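# Carry the 96-well plate from nest N1 to bench spot B1

## Task

Take the 96-well plate out of plate nest N1 and set it on bench spot B1 with its long side along the length of the taped outline, fully inside the tape. Then open the gripper(s) and pull the hand(s) away from the plate.

## Robot and tools

Robot: two six-joint arms, left_arm and right_arm, each ending in a parallel two-finger gripper. The fingers point along the gripper's own +z axis and close along its y axis. The reported hand position is the spot between the finger pads, roughly 1 cm short of the fingertips. Seen from behind the arms, N1 is the nest on the left and B1 the bench spot on the right.

Scene frame: origin on the table surface midway between the arms, +x out over the table, +z up, left_arm on the +y side. Bases sit at (0, +0.297, 0) for left_arm and (-0.028, -0.297, 0) for right_arm, in metres. The names left and right refer to the arms, not to image sides.

The 14-number row used by both execute_actions and move: the first seven are left_arm's and the last seven right_arm's, each as dx, dy, dz, rx, ry, rz, opening. All numbers lie in [-1, 1]. dx to rz are an offset, not an absolute pose, taken from the hand's measured pose at the start of the action and expressed in that gripper's own axes. A value of 1.0 equals 0.6 m for dx, dy, dz and 180 degrees for the rotation; rx, ry, rz form a single rotation vector. Opening is absolute, not an offset: +1 is fully open (0.094 m), -1 fully closed. Both arms need their seven numbers in every row even if one stays still. A row may carry 12 extra numbers from 0 to 1: per-joint stiffness scales, left_arm's six joints then right_arm's six, in Joint positions order; they persist until changed.

execute_actions(actions): a list of actions. Each action is a table of up to 15 rows, one row per 1/30 s step; if fewer rows are given, the last row is held for the remaining steps. Every row in an action is an offset from the same start pose, not from the row before. In a call's first action the start is the pose most recently reported. An empty list just returns state and images.

move(target, speed, blocking): target is one 14-number row as above, an offset from the last reported pose. The grippers travel in straight lines and finish together, taking 0.5 to 10 s; longer moves stop short after 10 s. speed is each arm's top path speed in m/s, 0.002 to 0.5 (default 0.25), with turning capped at twice that in rad/s. Openings are sent when the move begins. Paths ignore obstacles and the other arm, and hands can lag, stray, or overshoot the speed, mostly when an arm is almost fully extended. Faster contact and aiming farther beyond contact both press harder. With blocking=false the call returns after 0.5 s while the move continues; until a result shows it ended, other moves and execute_actions are rejected, so use wait or stop. The result adds a move: line giving the ending (done, off_target, moving, held, fault) and limits (paced means the sent pose was clipped; held means a check blocked steps, after which the arm may surge), plus each gripper's distance from its target.

wait(seconds): 0 to 10; lets the scene run with the last commands held; returns early if a running move ends. stop(): brakes the current move; braking needs room, the fingers keep moving. zoom_image(camera, region): camera is cam_low (672x504), cam_left_wrist or cam_right_wrist (504x504); region is [x0, y0, x1, y1] in pixels from the top-left, at most 504 by 504. read_manual(section): only "licences", returns URDF licence text, moves nothing. finished_scene(scene): ends the given scene number irreversibly after the last command has held; call it only once the plate rests correctly and the hands are clear.

Results: a state line per arm with end_effector_position (m) and end_effector_quat_wxyz in the scene frame; the printed position can be off, more so at long reach. Hand target lines show where the controller is currently driving each gripper. grip_measured is the finger gap on the command scale (joint readings give metres; each gripper may be off by about 1 mm). A pose unreachable line means a clearance check altered or blocked that arm's command. FAULT, MOTOR HOT and OVER-TEMPERATURE FAULT lines report stops and heating.

Controller behaviour: each step the command is clipped to within 70 mm and 16 degrees of the measured pose, then damped inverse kinematics favours position over orientation. A distant target may take several actions, and after an action the arm only goes as far as its last clipped pose. Tiny commands of a few mm may not move the hand. Arms tend to finish a centimetre or more low, and repeated zero offsets let them droop; to keep a hand in place, send the corrective offset back to the desired pose first, then zeros, raising the aim if it still sags. Offsets from a measured pose do not press deeper into rigid things but do into yielding ones.

Gripping: command an opening below grip_measured to hold; about 0.03 below is secure, less is gentler. Finger force tops out near 50 to 62 N per pad, less on thin parts, with a brief spike at first contact.

Avoid: dropping the plate from any real height (a few mm on release is fine), knocking anything off the table, letting the arms collide or push each other, hard slams or pushes, and long heavy holds that overheat a motor to 100 °C, which makes that arm let go and fall. Lower the plate gently onto B1 aligned with the tape, release, then lift away. Shorter robot time and smooth, low-effort motion are better.

Each tool is called after ">>>" by a JSON object that holds its "api" and its "payload".

## Session

>>> {"api": "execute_actions", "payload": {"actions": []}}

Scene clock: 0.00 s.
left_arm: end_effector_position=(+0.0973, +0.9924, +0.3858) grip_measured=+1.000 end_effector_quat_wxyz=(+0.053, -0.259, +0.936, +0.231) | right_arm: end_effector_position=(+0.2407, -0.3499, +0.1024) grip_measured=+1.000 end_effector_quat_wxyz=(+0.105, -0.157, +0.978, -0.092)
Joint positions: left_arm=[ 1.408  2.01   2.443 -1.533 -0.094  0.892  0.094] | right_arm=[-0.117  0.948  0.577 -0.946  0.118 -0.453  0.094]
Joint velocities: left_arm=[-0.005 -0.024 -0.022 -0.012 -0.022 -0.022  0.   ] | right_arm=[-0.015 -0.005  0.007 -0.007  0.022  0.051  0.   ]
Motor temperatures (°C, as the motors report them): left_arm=[21 23 27 20 23 22] | right_arm=[24 23 26 22 24 23]
Hand target (left_arm): +0.098, +0.996, +0.389; +0.056, -0.259, +0.935, +0.237
Hand target (right_arm): +0.248, -0.351, +0.109; +0.113, -0.157, +0.977, -0.094
Joint stiffness scale: left_arm=[1. 1. 1. 1. 1. 1.] | right_arm=[1. 1. 1. 1. 1. 1.]
camera_calibration (this result's frames):
cam_left_wrist: T_world_to_cam=[[0.515868, -0.750077, -0.413841, 0.859786], [-0.678443, -0.652671, 0.337246, 0.58859], [-0.523063, 0.106793, -0.845577, 0.394673], [0, 0, 0, 1]] pos_world=[0.162227, 0.986913, 0.491041]
cam_right_wrist: T_world_to_cam=[[0.276589, -0.937314, 0.211994, -0.410019], [-0.898055, -0.173589, 0.404183, 0.120337], [-0.342046, -0.302175, -0.889772, 0.195112], [0, 0, 0, 1]] pos_world=[0.288214, -0.304469, 0.211888]

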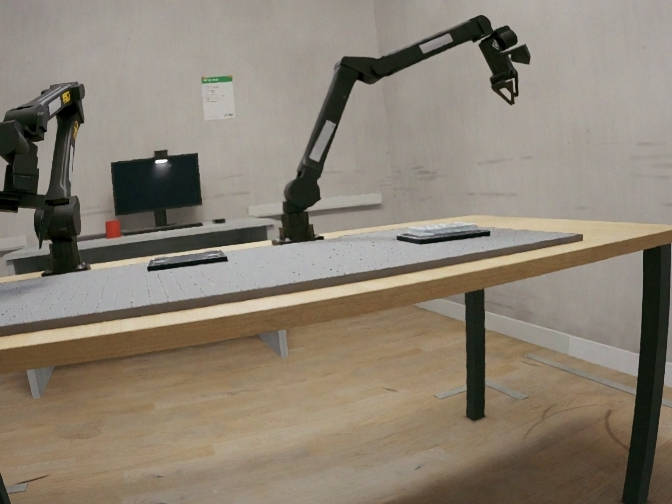

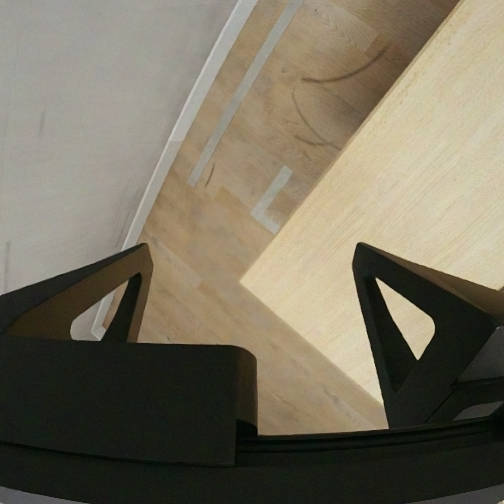

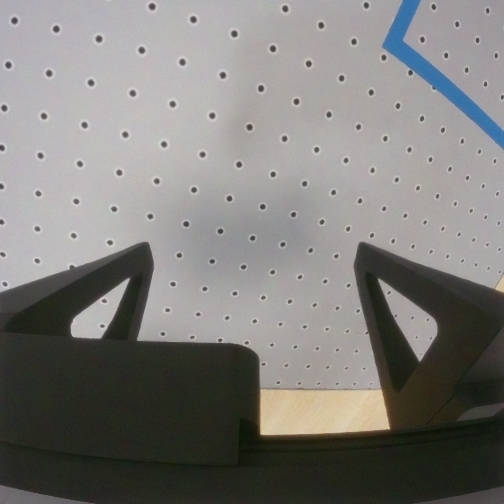

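>>> {"api": "move", "payload": {"target": [0.055,-1,-0.023,0.085,0.134,-0.322,1,-0.265,-0.4,0.02,-0.093,0.013,-0.352,1], "speed": 0.3}}

Scene clock: 14.10 s.
left_arm: end_effector_position=(+0.3835, +0.5187, +0.1561) grip_measured=+1.000 end_effector_quat_wxyz=(-0.005, +0.700, -0.714, +0.001) | right_arm: end_effector_position=(+0.4513, -0.5136, +0.1615) grip_measured=+1.000 end_effector_quat_wxyz=(-0.002, -0.655, +0.755, +0.007)
Joint positions: left_arm=[ 0.523  1.531  1.24  -1.269 -0.002 -1.026  0.094] | right_arm=[-0.422  1.753  1.533 -1.366 -0.002 -1.854  0.094]
Joint velocities: left_arm=[ 0.005 -0.015 -0.002  0.017 -0.007 -0.051  0.   ] | right_arm=[-0.005  0.015  0.002 -0.027 -0.037 -0.007  0.   ]
Motor temperatures (°C, as the motors report them): left_arm=[21 27 31 20 23 22] | right_arm=[24 24 31 22 24 23]
Hand target (left_arm): +0.384, +0.522, +0.151; -0.006, +0.706, -0.709, -0.000
Hand target (right_arm): +0.461, -0.523, +0.168; -0.002, -0.657, +0.754, +0.002
Off the commanded pose (left_arm): 0.012 m, 1 deg.
Off the commanded pose (right_arm): 0.016 m, 1 deg.
Joint stiffness scale: left_arm=[1. 1. 1. 1. 1. 1.] | right_arm=[1. 1. 1. 1. 1. 1.]
move: off_target (left_arm, right_arm)
camera_calibration (this result's frames):
cam_left_wrist: T_world_to_cam=[[0.999912, -0.0128163, -0.00345814, -0.37038], [-0.00842545, -0.814042, 0.580745, 0.33977], [-0.0102581, -0.580664, -0.814079, 0.555759], [0, 0, 0, 1]] pos_world=[0.378911, 0.59455, 0.253831]
cam_right_wrist: T_world_to_cam=[[0.988206, -0.152701, -0.0114169, -0.516344], [-0.119268, -0.814314, 0.568038, -0.449791], [-0.0960372, -0.559977, -0.822923, 0.0160535], [0, 0, 0, 1]] pos_world=[0.45815, -0.436129, 0.262814]

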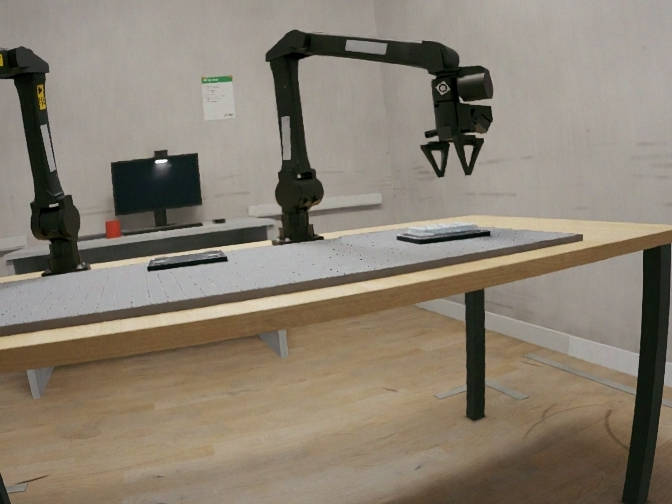

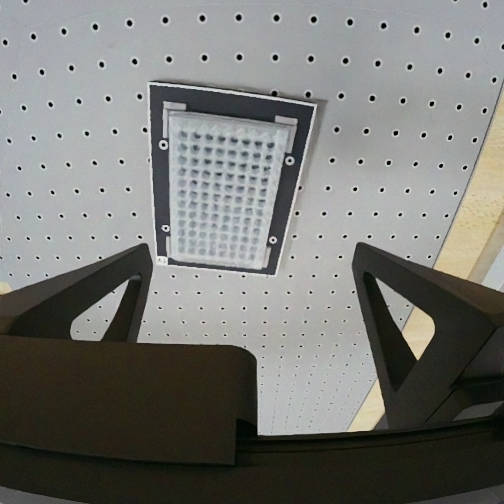

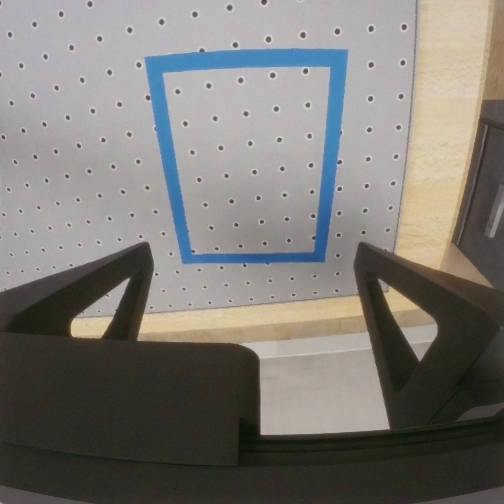

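>>> {"api": "move", "payload": {"target": [0.04,0.045,0.17,0,0,0.047,1,0,0,0,0,0,0,1], "speed": 0.15}}

Scene clock: 19.43 s.
left_arm: end_effector_position=(+0.3544, +0.4993, +0.0580) grip_measured=+1.000 end_effector_quat_wxyz=(+0.004, -0.654, +0.756, -0.000) | right_arm: end_effector_position=(+0.4513, -0.5136, +0.1615) grip_measured=+1.000 end_effector_quat_wxyz=(-0.002, -0.656, +0.755, +0.007)
Joint positions: left_arm=[ 0.518  1.557  0.987 -0.992 -0.002 -0.907  0.094] | right_arm=[-0.422  1.753  1.533 -1.366 -0.002 -1.855  0.094]
Joint velocities: left_arm=[-0.005 -0.005  0.002 -0.002 -0.037 -0.037  0.   ] | right_arm=[-0.005 -0.005  0.022 -0.002 -0.007  0.022  0.   ]
Motor temperatures (°C, as the motors report them): left_arm=[21 27 32 20 23 22] | right_arm=[24 25 32 22 24 23]
Hand target (left_arm): +0.359, +0.496, +0.053; +0.005, -0.645, +0.764, -0.000
Hand target (right_arm): +0.451, -0.514, +0.162; -0.002, -0.655, +0.755, +0.007
Off the commanded pose (left_arm): 0.006 m, 1 deg.
Off the commanded pose (right_arm): 0.000 m, 0 deg.
Joint stiffness scale: left_arm=[1. 1. 1. 1. 1. 1.] | right_arm=[1. 1. 1. 1. 1. 1.]
move: done
camera_calibration (this result's frames):
cam_left_wrist: T_world_to_cam=[[0.99059, -0.136741, -0.00583726, -0.276577], [-0.107943, -0.806769, 0.580923, 0.412374], [-0.0841454, -0.574826, -0.813937, 0.487596], [0, 0, 0, 1]] pos_world=[0.359516, 0.575155, 0.155701]
cam_right_wrist: T_world_to_cam=[[0.988438, -0.151193, -0.0114083, -0.515676], [-0.118032, -0.814506, 0.568021, -0.450445], [-0.0951731, -0.560107, -0.822935, 0.0155988], [0, 0, 0, 1]] pos_world=[0.458031, -0.43612, 0.262816]

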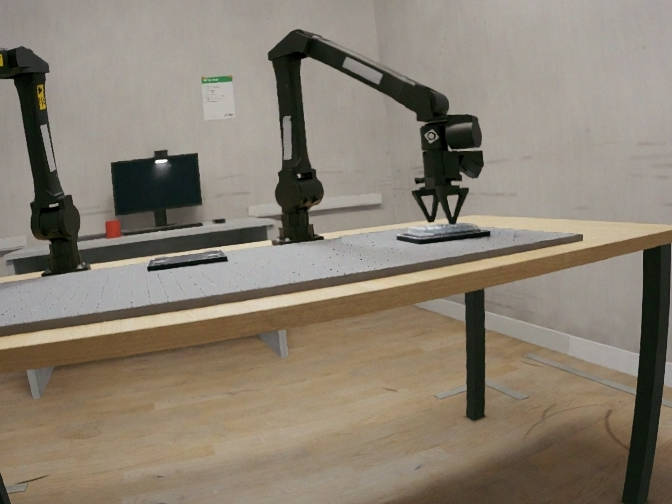

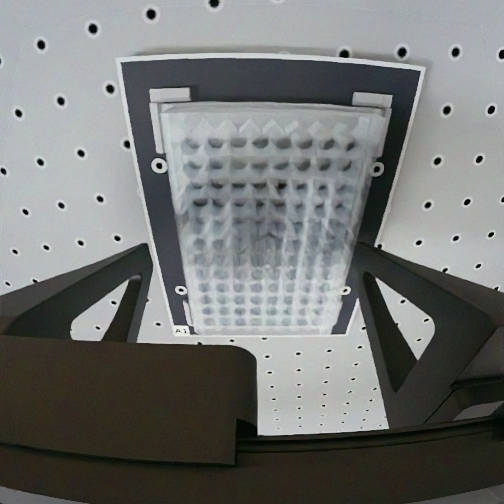

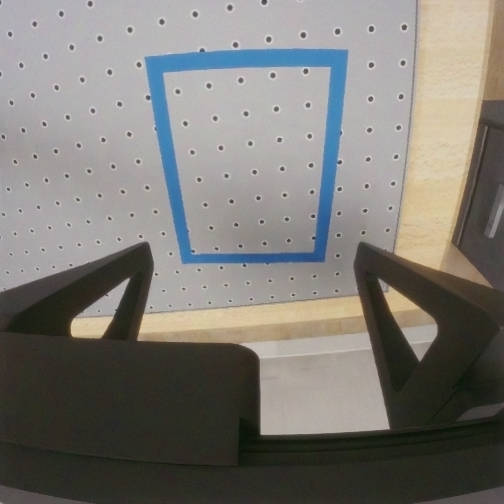

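>>> {"api": "move", "payload": {"target": [0.017,-0.014,0.005,0,0,0.004,1,0,0,0,0,0,0,1], "speed": 0.05}}

>>> {"api": "move", "payload": {"target": [0,0,0.036,0,0,0,1,0,0,0,0,0,0,1], "speed": 0.05}}

Scene clock: 23.33 s.
left_arm: end_effector_position=(+0.3588, +0.4915, +0.0580) grip_measured=+1.000 end_effector_quat_wxyz=(+0.004, -0.650, +0.760, -0.000) | right_arm: end_effector_position=(+0.4513, -0.5136, +0.1615) grip_measured=+1.000 end_effector_quat_wxyz=(-0.002, -0.656, +0.755, +0.007)
Joint positions: left_arm=[ 0.496  1.557  0.987 -0.992 -0.002 -0.918  0.094] | right_arm=[-0.422  1.753  1.533 -1.366 -0.002 -1.855  0.094]
Joint velocities: left_arm=[-0.015 -0.015 -0.007 -0.002 -0.051 -0.095  0.   ] | right_arm=[-0.005  0.005 -0.012  0.007 -0.037 -0.066  0.   ]
Motor temperatures (°C, as the motors report them): left_arm=[21 27 32 20 23 22] | right_arm=[24 25 32 22 24 23]
Hand target (left_arm): +0.361, +0.488, +0.055; +0.005, -0.650, +0.760, -0.000
Hand target (right_arm): +0.451, -0.514, +0.162; -0.002, -0.656, +0.755, +0.007
Off the commanded pose (left_arm): 0.005 m, 0 deg.
Off the commanded pose (right_arm): 0.000 m, 0 deg.
Joint stiffness scale: left_arm=[1. 1. 1. 1. 1. 1.] | right_arm=[1. 1. 1. 1. 1. 1.]
move: done
camera_calibration (this result's frames):
cam_left_wrist: T_world_to_cam=[[0.989073, -0.147315, -0.00576466, -0.27618], [-0.116591, -0.805526, 0.580977, 0.409075], [-0.0902301, -0.573957, -0.813899, 0.485257], [0, 0, 0, 1]] pos_world=[0.364641, 0.567352, 0.155695]
cam_right_wrist: T_world_to_cam=[[0.988438, -0.151193, -0.0114083, -0.515676], [-0.118032, -0.814506, 0.568021, -0.450445], [-0.0951731, -0.560107, -0.822935, 0.0155988], [0, 0, 0, 1]] pos_world=[0.458031, -0.43612, 0.262816]

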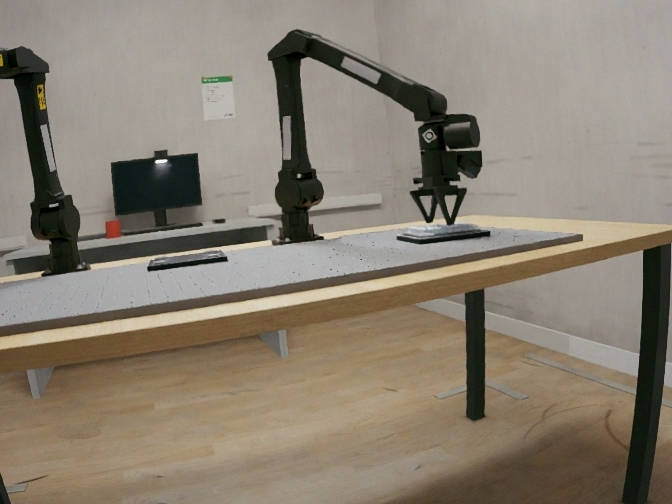

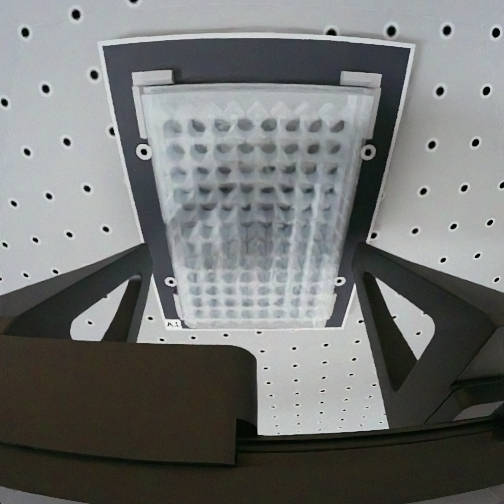

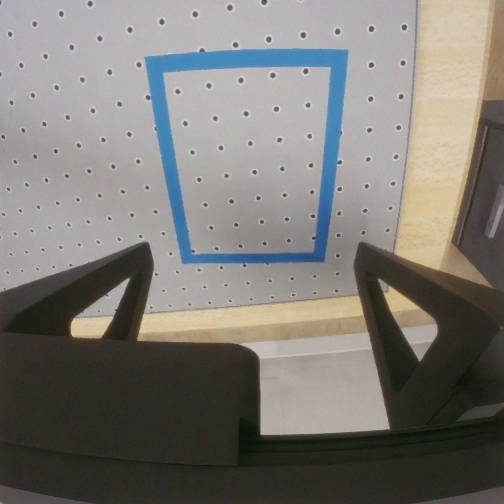

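Scene clock: 24.17 s.
left_arm: end_effector_position=(+0.3595, +0.4919, +0.0441) grip_measured=+1.000 end_effector_quat_wxyz=(+0.008, -0.650, +0.760, -0.001) | right_arm: end_effector_position=(+0.4513, -0.5136, +0.1615) grip_measured=+1.000 end_effector_quat_wxyz=(-0.002, -0.656, +0.755, +0.007)
Joint positions: left_arm=[ 0.496  1.577  0.967 -0.945 -0.002 -0.918  0.094] | right_arm=[-0.422  1.753  1.533 -1.366 -0.002 -1.855  0.094]
Joint velocities: left_arm=[-0.005 -0.005 -0.012 -0.002 -0.037  0.022  0.   ] | right_arm=[-0.005 -0.005 -0.022 -0.007 -0.051  0.037  0.   ]
Motor temperatures (°C, as the motors report them): left_arm=[21 27 32 20 23 22] | right_arm=[24 25 32 22 24 23]
Hand target (left_arm): +0.359, +0.492, +0.036; +0.004, -0.650, +0.760, -0.000
Hand target (right_arm): +0.451, -0.514, +0.162; -0.002, -0.656, +0.755, +0.007
Off the commanded pose (left_arm): 0.008 m, 0 deg.
Off the commanded pose (right_arm): 0.000 m, 0 deg.
Joint stiffness scale: left_arm=[1. 1. 1. 1. 1. 1.] | right_arm=[1. 1. 1. 1. 1. 1.]
move: done
camera_calibration (this result's frames):
cam_left_wrist: T_world_to_cam=[[0.989091, -0.147305, -0.000586307, -0.277155], [-0.119891, -0.807321, 0.577805, 0.419771], [-0.0855868, -0.571431, -0.816175, 0.471408], [0, 0, 0, 1]] pos_world=[0.364805, 0.567441, 0.142043]
cam_right_wrist: T_world_to_cam=[[0.988438, -0.151193, -0.0114083, -0.515676], [-0.118032, -0.814506, 0.568021, -0.450445], [-0.0951731, -0.560107, -0.822935, 0.0155988], [0, 0, 0, 1]] pos_world=[0.458031, -0.43612, 0.262816]

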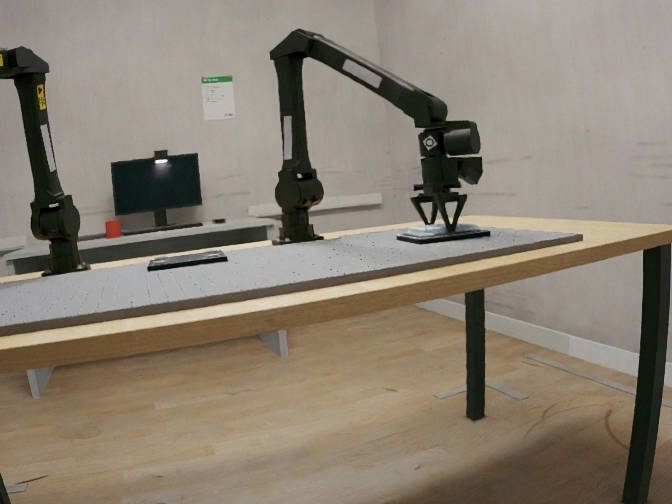

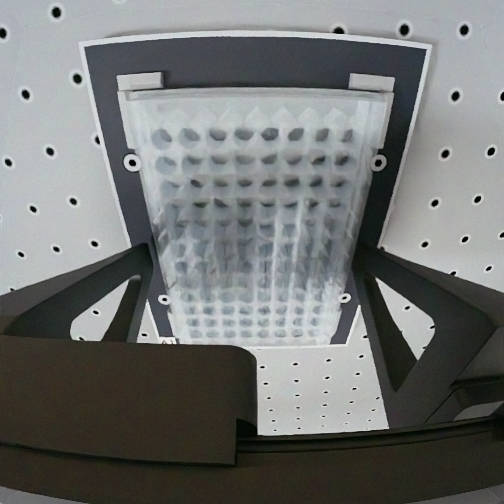

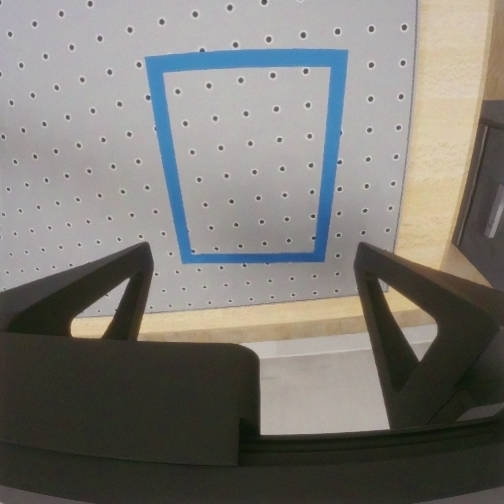

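>>> {"api": "move", "payload": {"target": [0,0,0,0,0,0,0.7,0,0,0,0,0,0,1]}}

>>> {"api": "move", "payload": {"target": [-0.01,-0.02,-0.11,0,0,0,0.7,0,0,0,0,0,0,1], "speed": 0.12}}

Scene clock: 27.10 s.
left_arm: end_effector_position=(+0.3600, +0.4915, +0.0442) grip_measured=+0.733 end_effector_quat_wxyz=(+0.008, -0.651, +0.759, -0.003) | right_arm: end_effector_position=(+0.4513, -0.5136, +0.1615) grip_measured=+1.000 end_effector_quat_wxyz=(-0.002, -0.656, +0.755, +0.007)
Joint positions: left_arm=[ 0.496  1.577  0.967 -0.945  0.002 -0.919  0.081] | right_arm=[-0.422  1.753  1.533 -1.366 -0.002 -1.855  0.094]
Joint velocities: left_arm=[-0.005  0.005 -0.012 -0.002  0.051 -0.037  0.   ] | right_arm=[-0.005 -0.005  0.002  0.012 -0.037  0.007  0.   ]
Motor temperatures (°C, as the motors report them): left_arm=[21 27 31 20 23 22] | right_arm=[24 26 32 22 24 23]
Hand target (left_arm): +0.359, +0.492, +0.044; +0.008, -0.650, +0.760, -0.001
Hand target (right_arm): +0.451, -0.514, +0.162; -0.002, -0.656, +0.755, +0.007
Off the commanded pose (left_arm): 0.001 m, 0 deg.
Off the commanded pose (right_arm): 0.000 m, 0 deg.
Joint stiffness scale: left_arm=[1. 1. 1. 1. 1. 1.] | right_arm=[1. 1. 1. 1. 1. 1.]
move: done
camera_calibration (this result's frames):
cam_left_wrist: T_world_to_cam=[[0.989193, -0.146602, 0.00240049, -0.278201], [-0.120854, -0.805972, 0.579486, 0.419016], [-0.0830188, -0.573513, -0.814979, 0.471382], [0, 0, 0, 1]] pos_world=[0.364967, 0.567274, 0.14202]
cam_right_wrist: T_world_to_cam=[[0.988438, -0.151193, -0.0114083, -0.515676], [-0.118032, -0.814506, 0.568021, -0.450445], [-0.0951731, -0.560107, -0.822935, 0.0155988], [0, 0, 0, 1]] pos_world=[0.458031, -0.43612, 0.262816]

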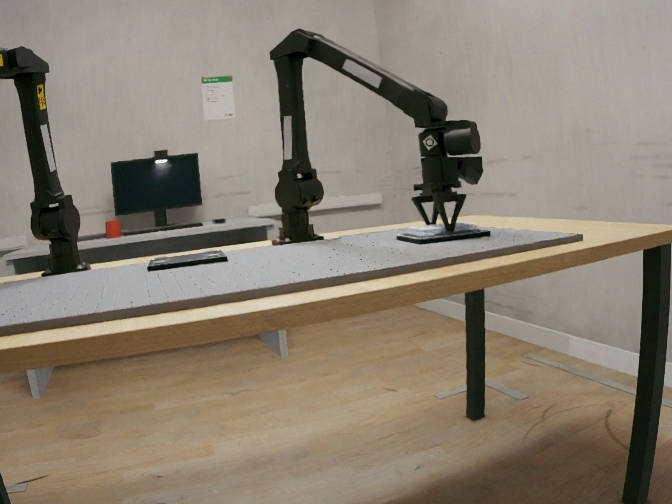

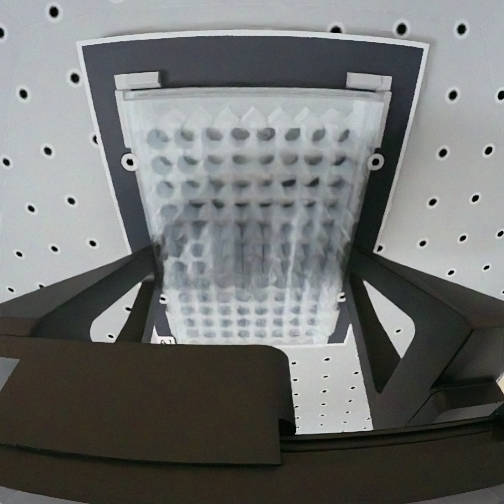

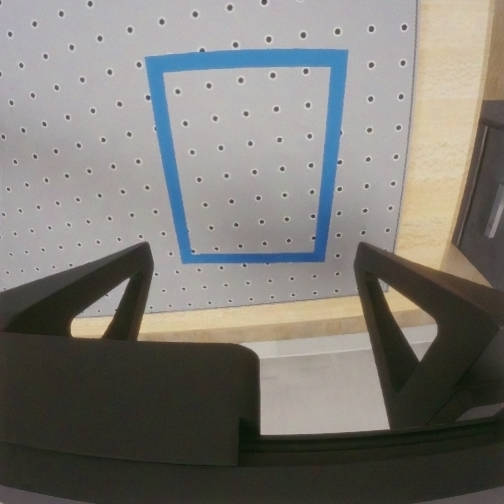

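Scene clock: 28.07 s.
left_arm: end_effector_position=(+0.3592, +0.4909, +0.0983) grip_measured=+0.733 end_effector_quat_wxyz=(-0.003, -0.651, +0.759, -0.001) | right_arm: end_effector_position=(+0.4513, -0.5136, +0.1615) grip_measured=+1.000 end_effector_quat_wxyz=(-0.002, -0.656, +0.755, +0.007)
Joint positions: left_arm=[ 0.496  1.511  1.054 -1.12   0.003 -0.92   0.081] | right_arm=[-0.422  1.753  1.533 -1.366 -0.002 -1.855  0.094]
Joint velocities: left_arm=[-0.015  0.005  0.007 -0.017  0.007 -0.007 -0.001] | right_arm=[-0.015 -0.005 -0.002 -0.007  0.051  0.022  0.   ]
Motor temperatures (°C, as the motors report them): left_arm=[21 27 32 20 23 22] | right_arm=[24 26 32 22 24 23]
Hand target (left_arm): +0.370, +0.495, +0.111; +0.008, -0.651, +0.759, -0.003
Hand target (right_arm): +0.451, -0.514, +0.162; -0.002, -0.656, +0.755, +0.007
Off the commanded pose (left_arm): 0.018 m, 1 deg.
Off the commanded pose (right_arm): 0.000 m, 0 deg.
Joint stiffness scale: left_arm=[1. 1. 1. 1. 1. 1.] | right_arm=[1. 1. 1. 1. 1. 1.]
move: off_target (left_arm)
camera_calibration (this result's frames):
cam_left_wrist: T_world_to_cam=[[0.98935, -0.144794, -0.0149036, -0.276928], [-0.108075, -0.7993, 0.591134, 0.378082], [-0.097505, -0.583227, -0.806436, 0.524149], [0, 0, 0, 1]] pos_world=[0.365947, 0.567801, 0.195069]
cam_right_wrist: T_world_to_cam=[[0.988438, -0.151193, -0.0114083, -0.515676], [-0.118032, -0.814506, 0.568021, -0.450445], [-0.0951731, -0.560107, -0.822935, 0.0155988], [0, 0, 0, 1]] pos_world=[0.458031, -0.43612, 0.262816]

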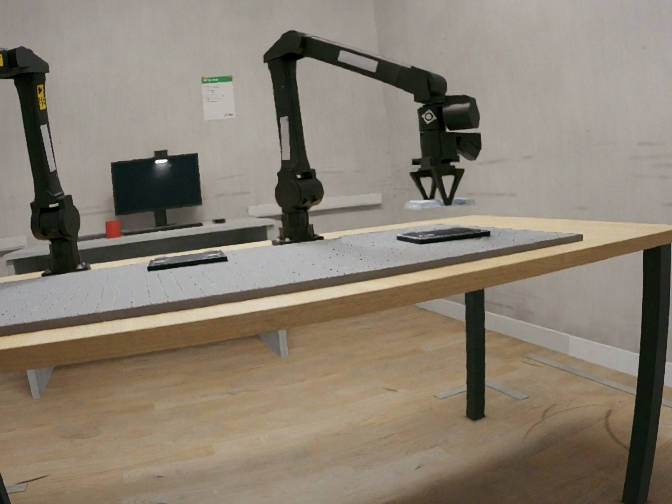

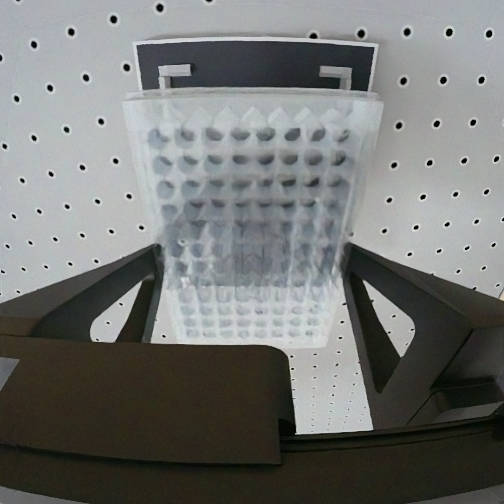

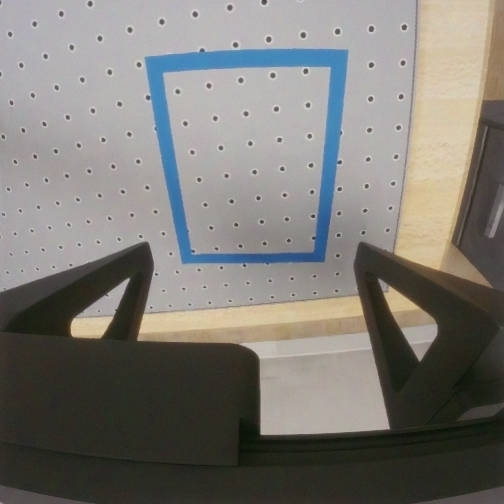

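>>> {"api": "move", "payload": {"target": [0.78,-0.29,0.03,0.008,0,0.015,0.69,-0.25,0.04,0,0,0,0.015,1], "speed": 0.3}}

Scene clock: 34.60 s.
left_arm: end_effector_position=(+0.4540, +0.0051, +0.0772) grip_measured=+0.733 end_effector_quat_wxyz=(+0.006, -0.627, +0.779, -0.005) | right_arm: end_effector_position=(+0.4491, -0.3633, +0.1657) grip_measured=+1.000 end_effector_quat_wxyz=(-0.006, -0.642, +0.767, +0.008)
Joint positions: left_arm=[-0.575  1.838  1.421 -1.141 -0.008 -1.927  0.081] | right_arm=[-0.136  1.641  1.398 -1.347 -0.002 -1.533  0.094]
Joint velocities: left_arm=[-0.005 -0.005 -0.002  0.002 -0.037  0.037 -0.   ] | right_arm=[-0.005 -0.005 -0.007 -0.002  0.007  0.037  0.   ]
Motor temperatures (°C, as the motors report them): left_arm=[21 27 33 20 23 22] | right_arm=[24 26 32 22 24 23]
Hand target (left_arm): +0.467, +0.001, +0.085; +0.009, -0.633, +0.774, -0.012
Hand target (right_arm): +0.448, -0.362, +0.164; -0.002, -0.638, +0.770, +0.006
Off the commanded pose (left_arm): 0.009 m, 1 deg.
Off the commanded pose (right_arm): 0.003 m, 1 deg.
Joint stiffness scale: left_arm=[1. 1. 1. 1. 1. 1.] | right_arm=[1. 1. 1. 1. 1. 1.]
move: done
camera_calibration (this result's frames):
cam_left_wrist: T_world_to_cam=[[0.978179, -0.207752, 0.00233731, -0.437286], [-0.169986, -0.793794, 0.583948, 0.0410876], [-0.119461, -0.571603, -0.811788, 0.243432], [0, 0, 0, 1]] pos_world=[0.463809, 0.0809145, 0.174644]
cam_right_wrist: T_world_to_cam=[[0.982221, -0.186916, -0.0174698, -0.499937], [-0.143563, -0.807834, 0.571659, -0.317375], [-0.120965, -0.558987, -0.820305, 0.114627], [0, 0, 0, 1]] pos_world=[0.459351, -0.285757, 0.266726]

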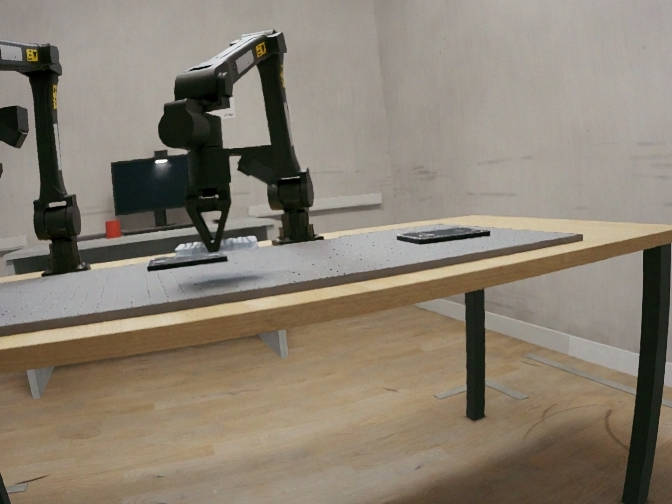

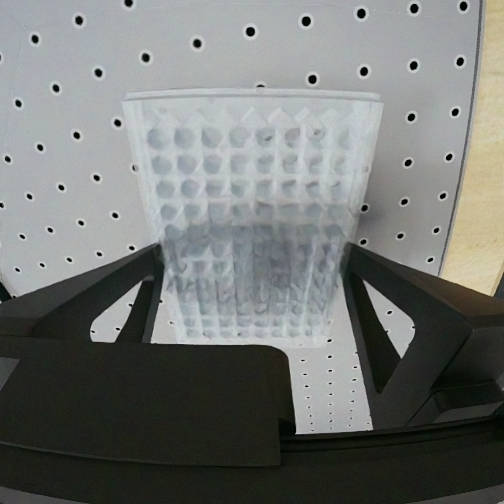

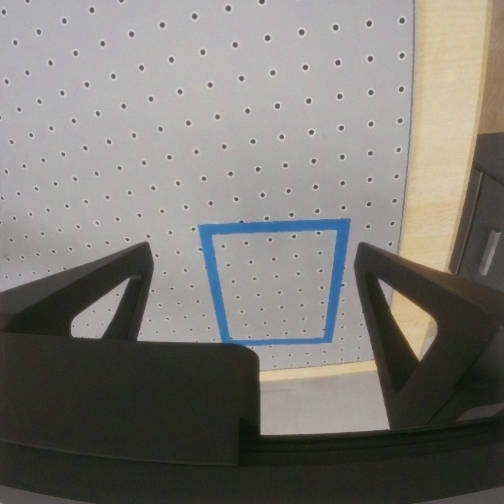

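Clear spot; contact is expected near z = 0.036.

>>> {"api": "move", "payload": {"target": [0,0,0.083,0,0,0,0.69,0,0,0,0,0,0,1], "speed": 0.05}}

>>> {"api": "zoom_image", "payload": {"camera": "cam_low", "region": [140,200,300,320]}}

Scene clock: 38.43 s.
left_arm: end_effector_position=(+0.4549, +0.0045, +0.0381) grip_measured=+0.733 end_effector_quat_wxyz=(+0.007, -0.628, +0.778, -0.008) | right_arm: end_effector_position=(+0.4491, -0.3633, +0.1657) grip_measured=+1.000 end_effector_quat_wxyz=(-0.006, -0.642, +0.767, +0.008)
Joint positions: left_arm=[-0.575  1.881  1.372 -1.041 -0.008 -1.93   0.081] | right_arm=[-0.136  1.641  1.398 -1.347 -0.002 -1.532  0.094]
Joint velocities: left_arm=[-0.005 -0.005 -0.012 -0.002 -0.037 -0.051 -0.001] | right_arm=[ 0.005 -0.015 -0.012 -0.002 -0.007 -0.007  0.   ]
Motor temperatures (°C, as the motors report them): left_arm=[21 27 34 20 23 22] | right_arm=[24 27 32 22 24 23]
Hand target (left_arm): +0.455, +0.005, +0.027; +0.006, -0.627, +0.779, -0.004
Hand target (right_arm): +0.449, -0.363, +0.166; -0.006, -0.642, +0.767, +0.008
Off the commanded pose (left_arm): 0.011 m, 0 deg.
Off the commanded pose (right_arm): 0.000 m, 0 deg.
Joint stiffness scale: left_arm=[1. 1. 1. 1. 1. 1.] | right_arm=[1. 1. 1. 1. 1. 1.]
move: off_target (left_arm)
camera_calibration (this result's frames):
cam_left_wrist: T_world_to_cam=[[0.978689, -0.205113, 0.00982501, -0.438741], [-0.171806, -0.791683, 0.586277, 0.06437], [-0.112475, -0.575471, -0.810051, 0.208191], [0, 0, 0, 1]] pos_world=[0.463866, 0.0807771, 0.135217]
cam_right_wrist: T_world_to_cam=[[0.982006, -0.18804, -0.0174712, -0.500249], [-0.144484, -0.807657, 0.571677, -0.3169], [-0.121609, -0.558866, -0.820293, 0.114958], [0, 0, 0, 1]] pos_world=[0.45944, -0.285767, 0.266724]

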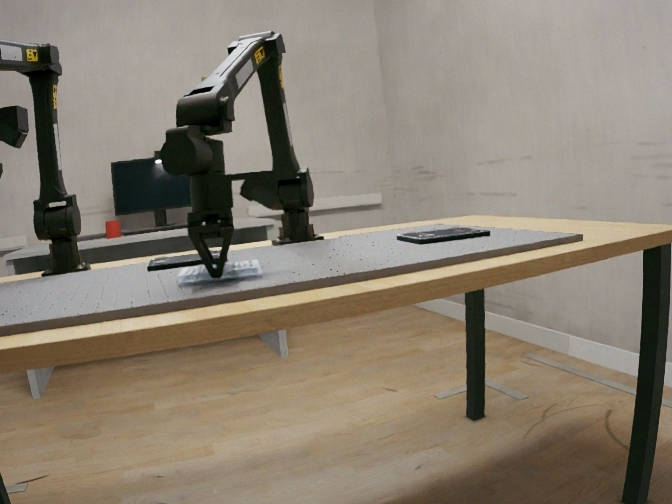

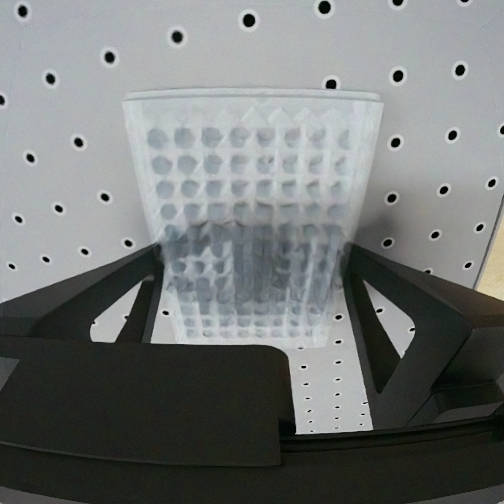

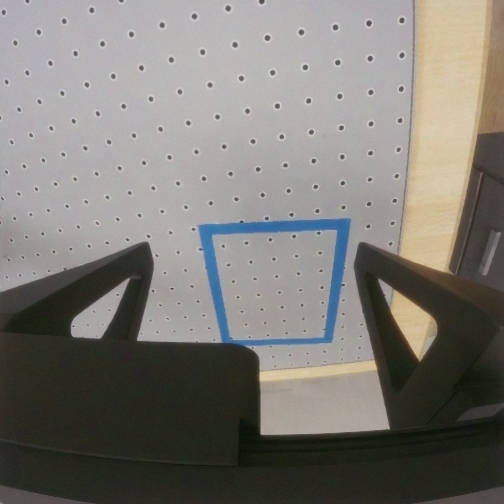

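Region (140, 200, 300, 320) of cam_low's 672x504 image, scaled by 3.150, with more detail than that image has; it fills the top 378 rows of this view, and the rest is white.

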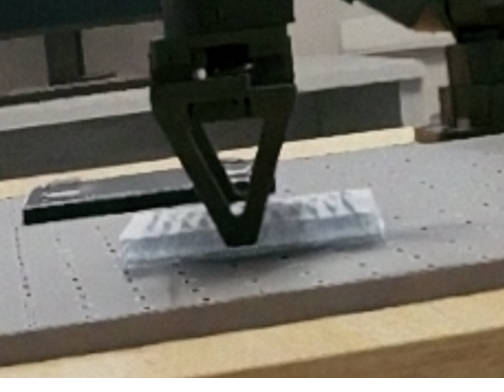

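>>> {"api": "execute_actions", "payload": {"actions": [[[0,0,0.021,0,0,0,0.69,0,0,0,0,0,0,1],[0,0,0.022,0,0,0,0.69,0,0,0,0,0,0,1],[0,0,0.023,0,0,0,0.69,0,0,0,0,0,0,1],[0,0,0.024,0,0,0,0.69,0,0,0,0,0,0,1],[0,0,0.024,0,0,0,0.69,0,0,0,0,0,0,1],[0,0,0.024,0,0,0,0.69,0,0,0,0,0,0,1],[0,0,0.024,0,0,0,0.69,0,0,0,0,0,0,1],[0,0,0.024,0,0,0,0.69,0,0,0,0,0,0,1],[0,0,0.01,0,0,0,0.69,0,0,0,0,0,0,1],[0,0,0.005,0,0,0,1,0,0,0,0,0,0,1]],[[0.004,-0.01,-0.01,0.006,0.002,0,1,0,0,0,0,0,0,1],[0.007,-0.02,-0.02,0.012,0.004,0,1,0,0,0,0,0,0,1],[0.01,-0.028,-0.028,0.016,0.006,0,1,0,0,0,0,0,0,1],[0.01,-0.028,-0.034,0.016,0.006,0,1,0,0,0,0,0,0,1],[0.01,-0.028,-0.04,0.016,0.006,0,1,0,0,0,0,0,0,1],[0.01,-0.028,-0.048,0.016,0.006,0,1,0,0,0,0,0,0,1],[0.01,-0.028,-0.056,0.016,0.006,0,1,0,0,0,0,0,0,1],[0.01,-0.028,-0.065,0.016,0.006,0,1,0,0,0,0,0,0,1],[0.01,-0.028,-0.075,0.016,0.006,0,1,0,0,0,0,0,0,1],[0.01,-0.028,-0.085,0.016,0.006,0,1,0,0,0,0,0,0,1]]]}}

>>> {"api": "move", "payload": {"target": [-0.6,0.35,-0.22,0,0,0,1,-0.62,0.088,0.135,0.012,-0.005,0.014,1], "speed": 0.3}}

Scene clock: 48.87 s.
left_arm: end_effector_position=(+0.4566, +0.0034, +0.0716) grip_measured=+1.000 end_effector_quat_wxyz=(+0.012, -0.628, +0.778, -0.025) | right_arm: end_effector_position=(+0.4491, -0.3633, +0.1657) grip_measured=+1.000 end_effector_quat_wxyz=(-0.006, -0.642, +0.767, +0.008)
Joint positions: left_arm=[-0.575  1.827  1.387 -1.076 -0.008 -1.93   0.094] | right_arm=[-0.136  1.641  1.398 -1.347 -0.002 -1.532  0.094]
Joint velocities: left_arm=[ 0.005 -0.132  0.129 -0.032 -0.007 -0.051  0.   ] | right_arm=[-0.005 -0.015 -0.012 -0.002  0.022  0.022  0.   ]
Motor temperatures (°C, as the motors report them): left_arm=[21 28 33 20 23 22] | right_arm=[24 27 32 22 24 23]
Hand target (left_arm): +0.468, -0.004, +0.087; +0.017, -0.627, +0.778, -0.038
Hand target (right_arm): +0.449, -0.363, +0.166; -0.006, -0.642, +0.767, +0.008
Off the commanded pose (left_arm): 0.022 m, 2 deg.
Off the commanded pose (right_arm): 0.000 m, 0 deg.
Joint stiffness scale: left_arm=[1. 1. 1. 1. 1. 1.] | right_arm=[1. 1. 1. 1. 1. 1.]
camera_calibration (this result's frames):
cam_left_wrist: T_world_to_cam=[[0.977916, -0.204614, 0.0425809, -0.443006], [-0.189243, -0.780441, 0.595902, 0.0513758], [-0.0886983, -0.5908, -0.801927, 0.223484], [0, 0, 0, 1]] pos_world=[0.462768, 0.0814848, 0.167467]
cam_right_wrist: T_world_to_cam=[[0.982006, -0.18804, -0.0174712, -0.500249], [-0.144484, -0.807657, 0.571677, -0.3169], [-0.121609, -0.558866, -0.820293, 0.114958], [0, 0, 0, 1]] pos_world=[0.45944, -0.285767, 0.266724]

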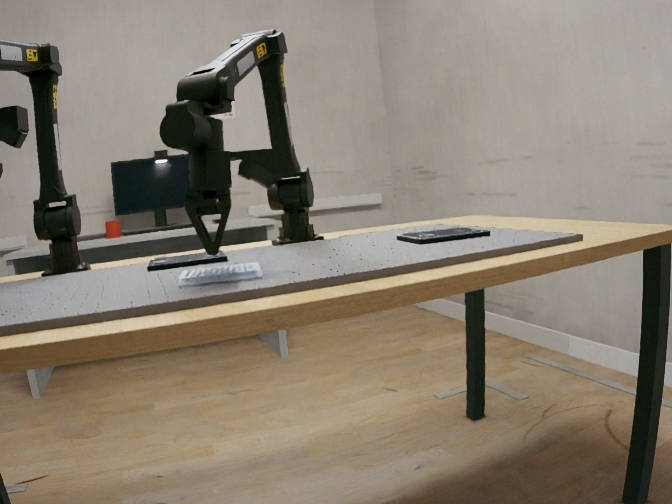

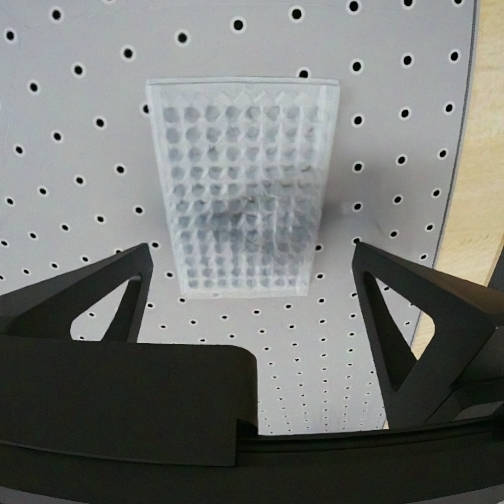

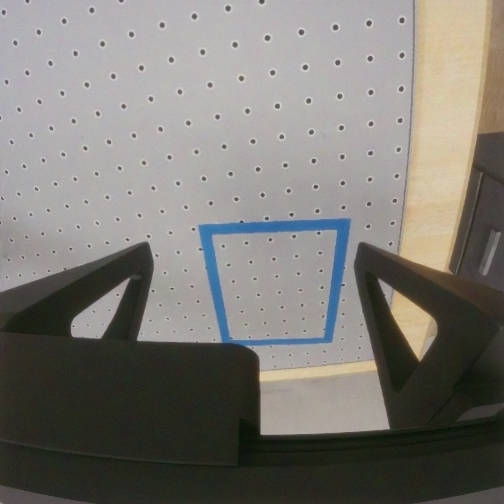

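Scene clock: 51.00 s.
left_arm: end_effector_position=(+0.3113, +0.4040, +0.1773) grip_measured=+1.000 end_effector_quat_wxyz=(+0.006, -0.634, +0.773, -0.022) | right_arm: end_effector_position=(+0.4430, +0.0072, +0.0855) grip_measured=+1.000 end_effector_quat_wxyz=(+0.000, -0.632, +0.775, -0.001)
Joint positions: left_arm=[ 0.351  1.207  0.981 -1.318  0.038 -1.02   0.094] | right_arm=[ 0.576  1.888  1.519 -1.201  0.002 -0.795  0.094]
Joint velocities: left_arm=[-0.024 -0.005 -0.027 -0.017  0.066 -0.022  0.   ] | right_arm=[-0.005  0.005  0.012 -0.012  0.066  0.037  0.   ]
Motor temperatures (°C, as the motors report them): left_arm=[21 28 33 20 23 22] | right_arm=[24 27 32 22 24 23]
Hand target (left_arm): +0.315, +0.403, +0.185; +0.009, -0.628, +0.778, -0.024
Hand target (right_arm): +0.461, +0.012, +0.090; +0.015, -0.624, +0.781, -0.004
Off the commanded pose (left_arm): 0.014 m, 1 deg.
Off the commanded pose (right_arm): 0.019 m, 2 deg.
Joint stiffness scale: left_arm=[1. 1. 1. 1. 1. 1.] | right_arm=[1. 1. 1. 1. 1. 1.]
move: off_target (left_arm, right_arm)
camera_calibration (this result's frames):
cam_left_wrist: T_world_to_cam=[[0.981445, -0.189348, 0.0302054, -0.228437], [-0.169195, -0.781108, 0.601035, 0.266623], [-0.0902111, -0.594994, -0.798651, 0.533664], [0, 0, 0, 1]] pos_world=[0.317452, 0.482534, 0.272862]
cam_right_wrist: T_world_to_cam=[[0.977267, -0.211974, 0.00410474, -0.425587], [-0.176008, -0.800355, 0.573108, 0.0410773], [-0.118199, -0.560802, -0.81947, 0.253854], [0, 0, 0, 1]] pos_world=[0.453148, 0.0850249, 0.186231]

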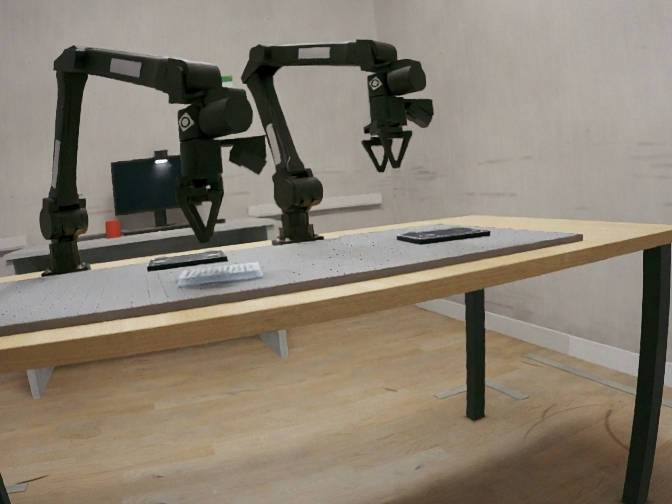

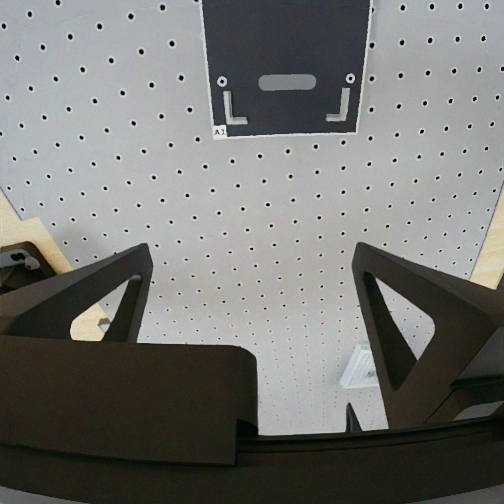

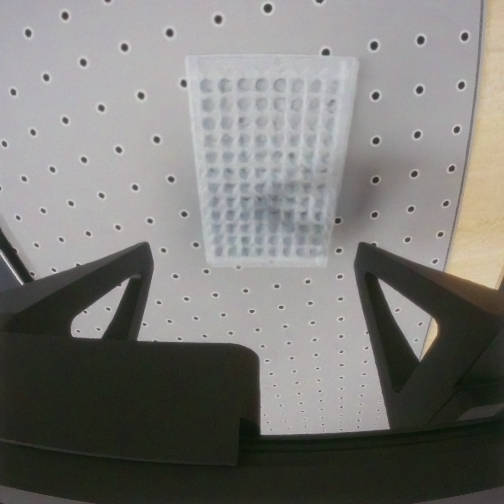

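>>> {"api": "move", "payload": {"target": [0,0,0,0,0,0,1,-0.02,-0.015,0.075,0,0,0,1], "speed": 0.1}}

Scene clock: 54.20 s.
left_arm: end_effector_position=(+0.3113, +0.4040, +0.1773) grip_measured=+1.000 end_effector_quat_wxyz=(+0.006, -0.633, +0.774, -0.022) | right_arm: end_effector_position=(+0.4535, +0.0140, +0.0508) grip_measured=+1.000 end_effector_quat_wxyz=(+0.002, -0.632, +0.775, -0.001)
Joint positions: left_arm=[ 0.351  1.207  0.981 -1.318  0.038 -1.017  0.094] | right_arm=[ 0.576  1.952  1.519 -1.134  0.002 -0.793  0.094]
Joint velocities: left_arm=[ 0.005 -0.015 -0.002  0.002 -0.051  0.022  0.   ] | right_arm=[-0.005 -0.005  0.007  0.002 -0.007  0.037  0.   ]
Motor temperatures (°C, as the motors report them): left_arm=[21 28 33 20 23 22] | right_arm=[24 27 33 22 24 23]
Hand target (left_arm): +0.311, +0.404, +0.177; +0.006, -0.634, +0.773, -0.022
Hand target (right_arm): +0.454, +0.017, +0.041; +0.000, -0.632, +0.775, -0.001
Off the commanded pose (left_arm): 0.000 m, 0 deg.
Off the commanded pose (right_arm): 0.011 m, 0 deg.
Joint stiffness scale: left_arm=[1. 1. 1. 1. 1. 1.] | right_arm=[1. 1. 1. 1. 1. 1.]
move: off_target (right_arm)
camera_calibration (this result's frames):
cam_left_wrist: T_world_to_cam=[[0.980861, -0.192343, 0.0302622, -0.227055], [-0.171624, -0.780657, 0.600932, 0.267215], [-0.0919604, -0.594624, -0.798727, 0.534072], [0, 0, 0, 1]] pos_world=[0.317684, 0.482504, 0.272871]
cam_right_wrist: T_world_to_cam=[[0.976927, -0.213475, 0.00652371, -0.434236], [-0.178879, -0.801154, 0.571099, 0.0696916], [-0.116689, -0.559089, -0.820855, 0.229829], [0, 0, 0, 1]] pos_world=[0.463502, 0.0916298, 0.151688]

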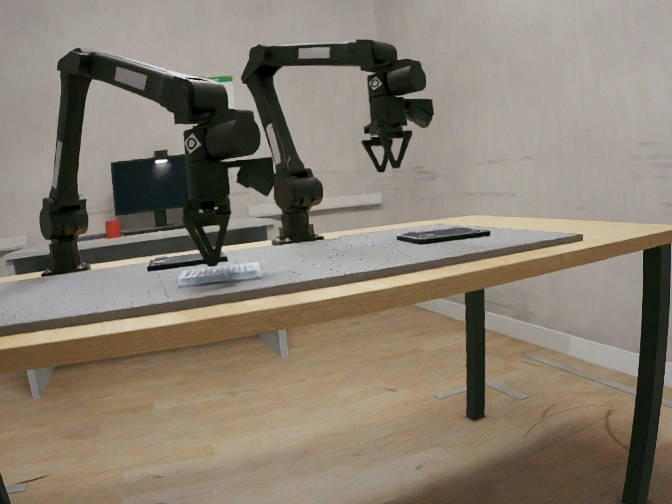

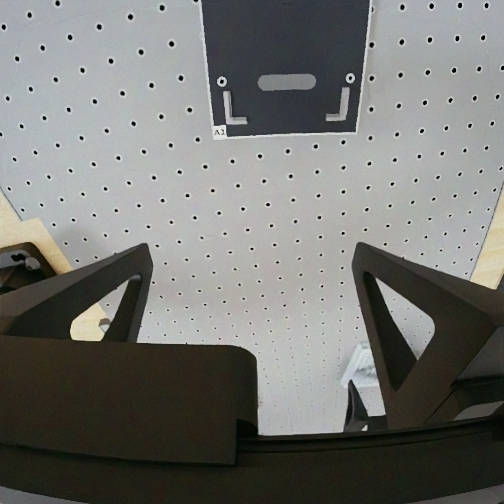

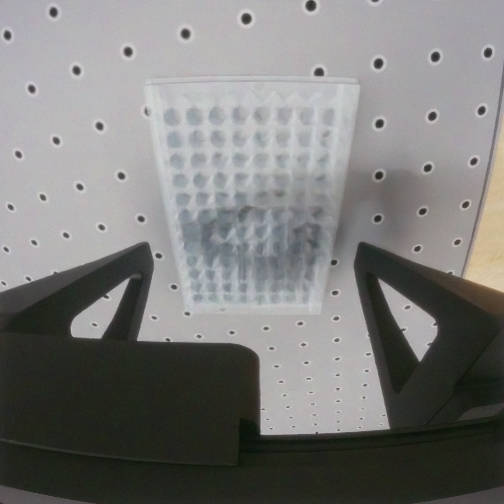

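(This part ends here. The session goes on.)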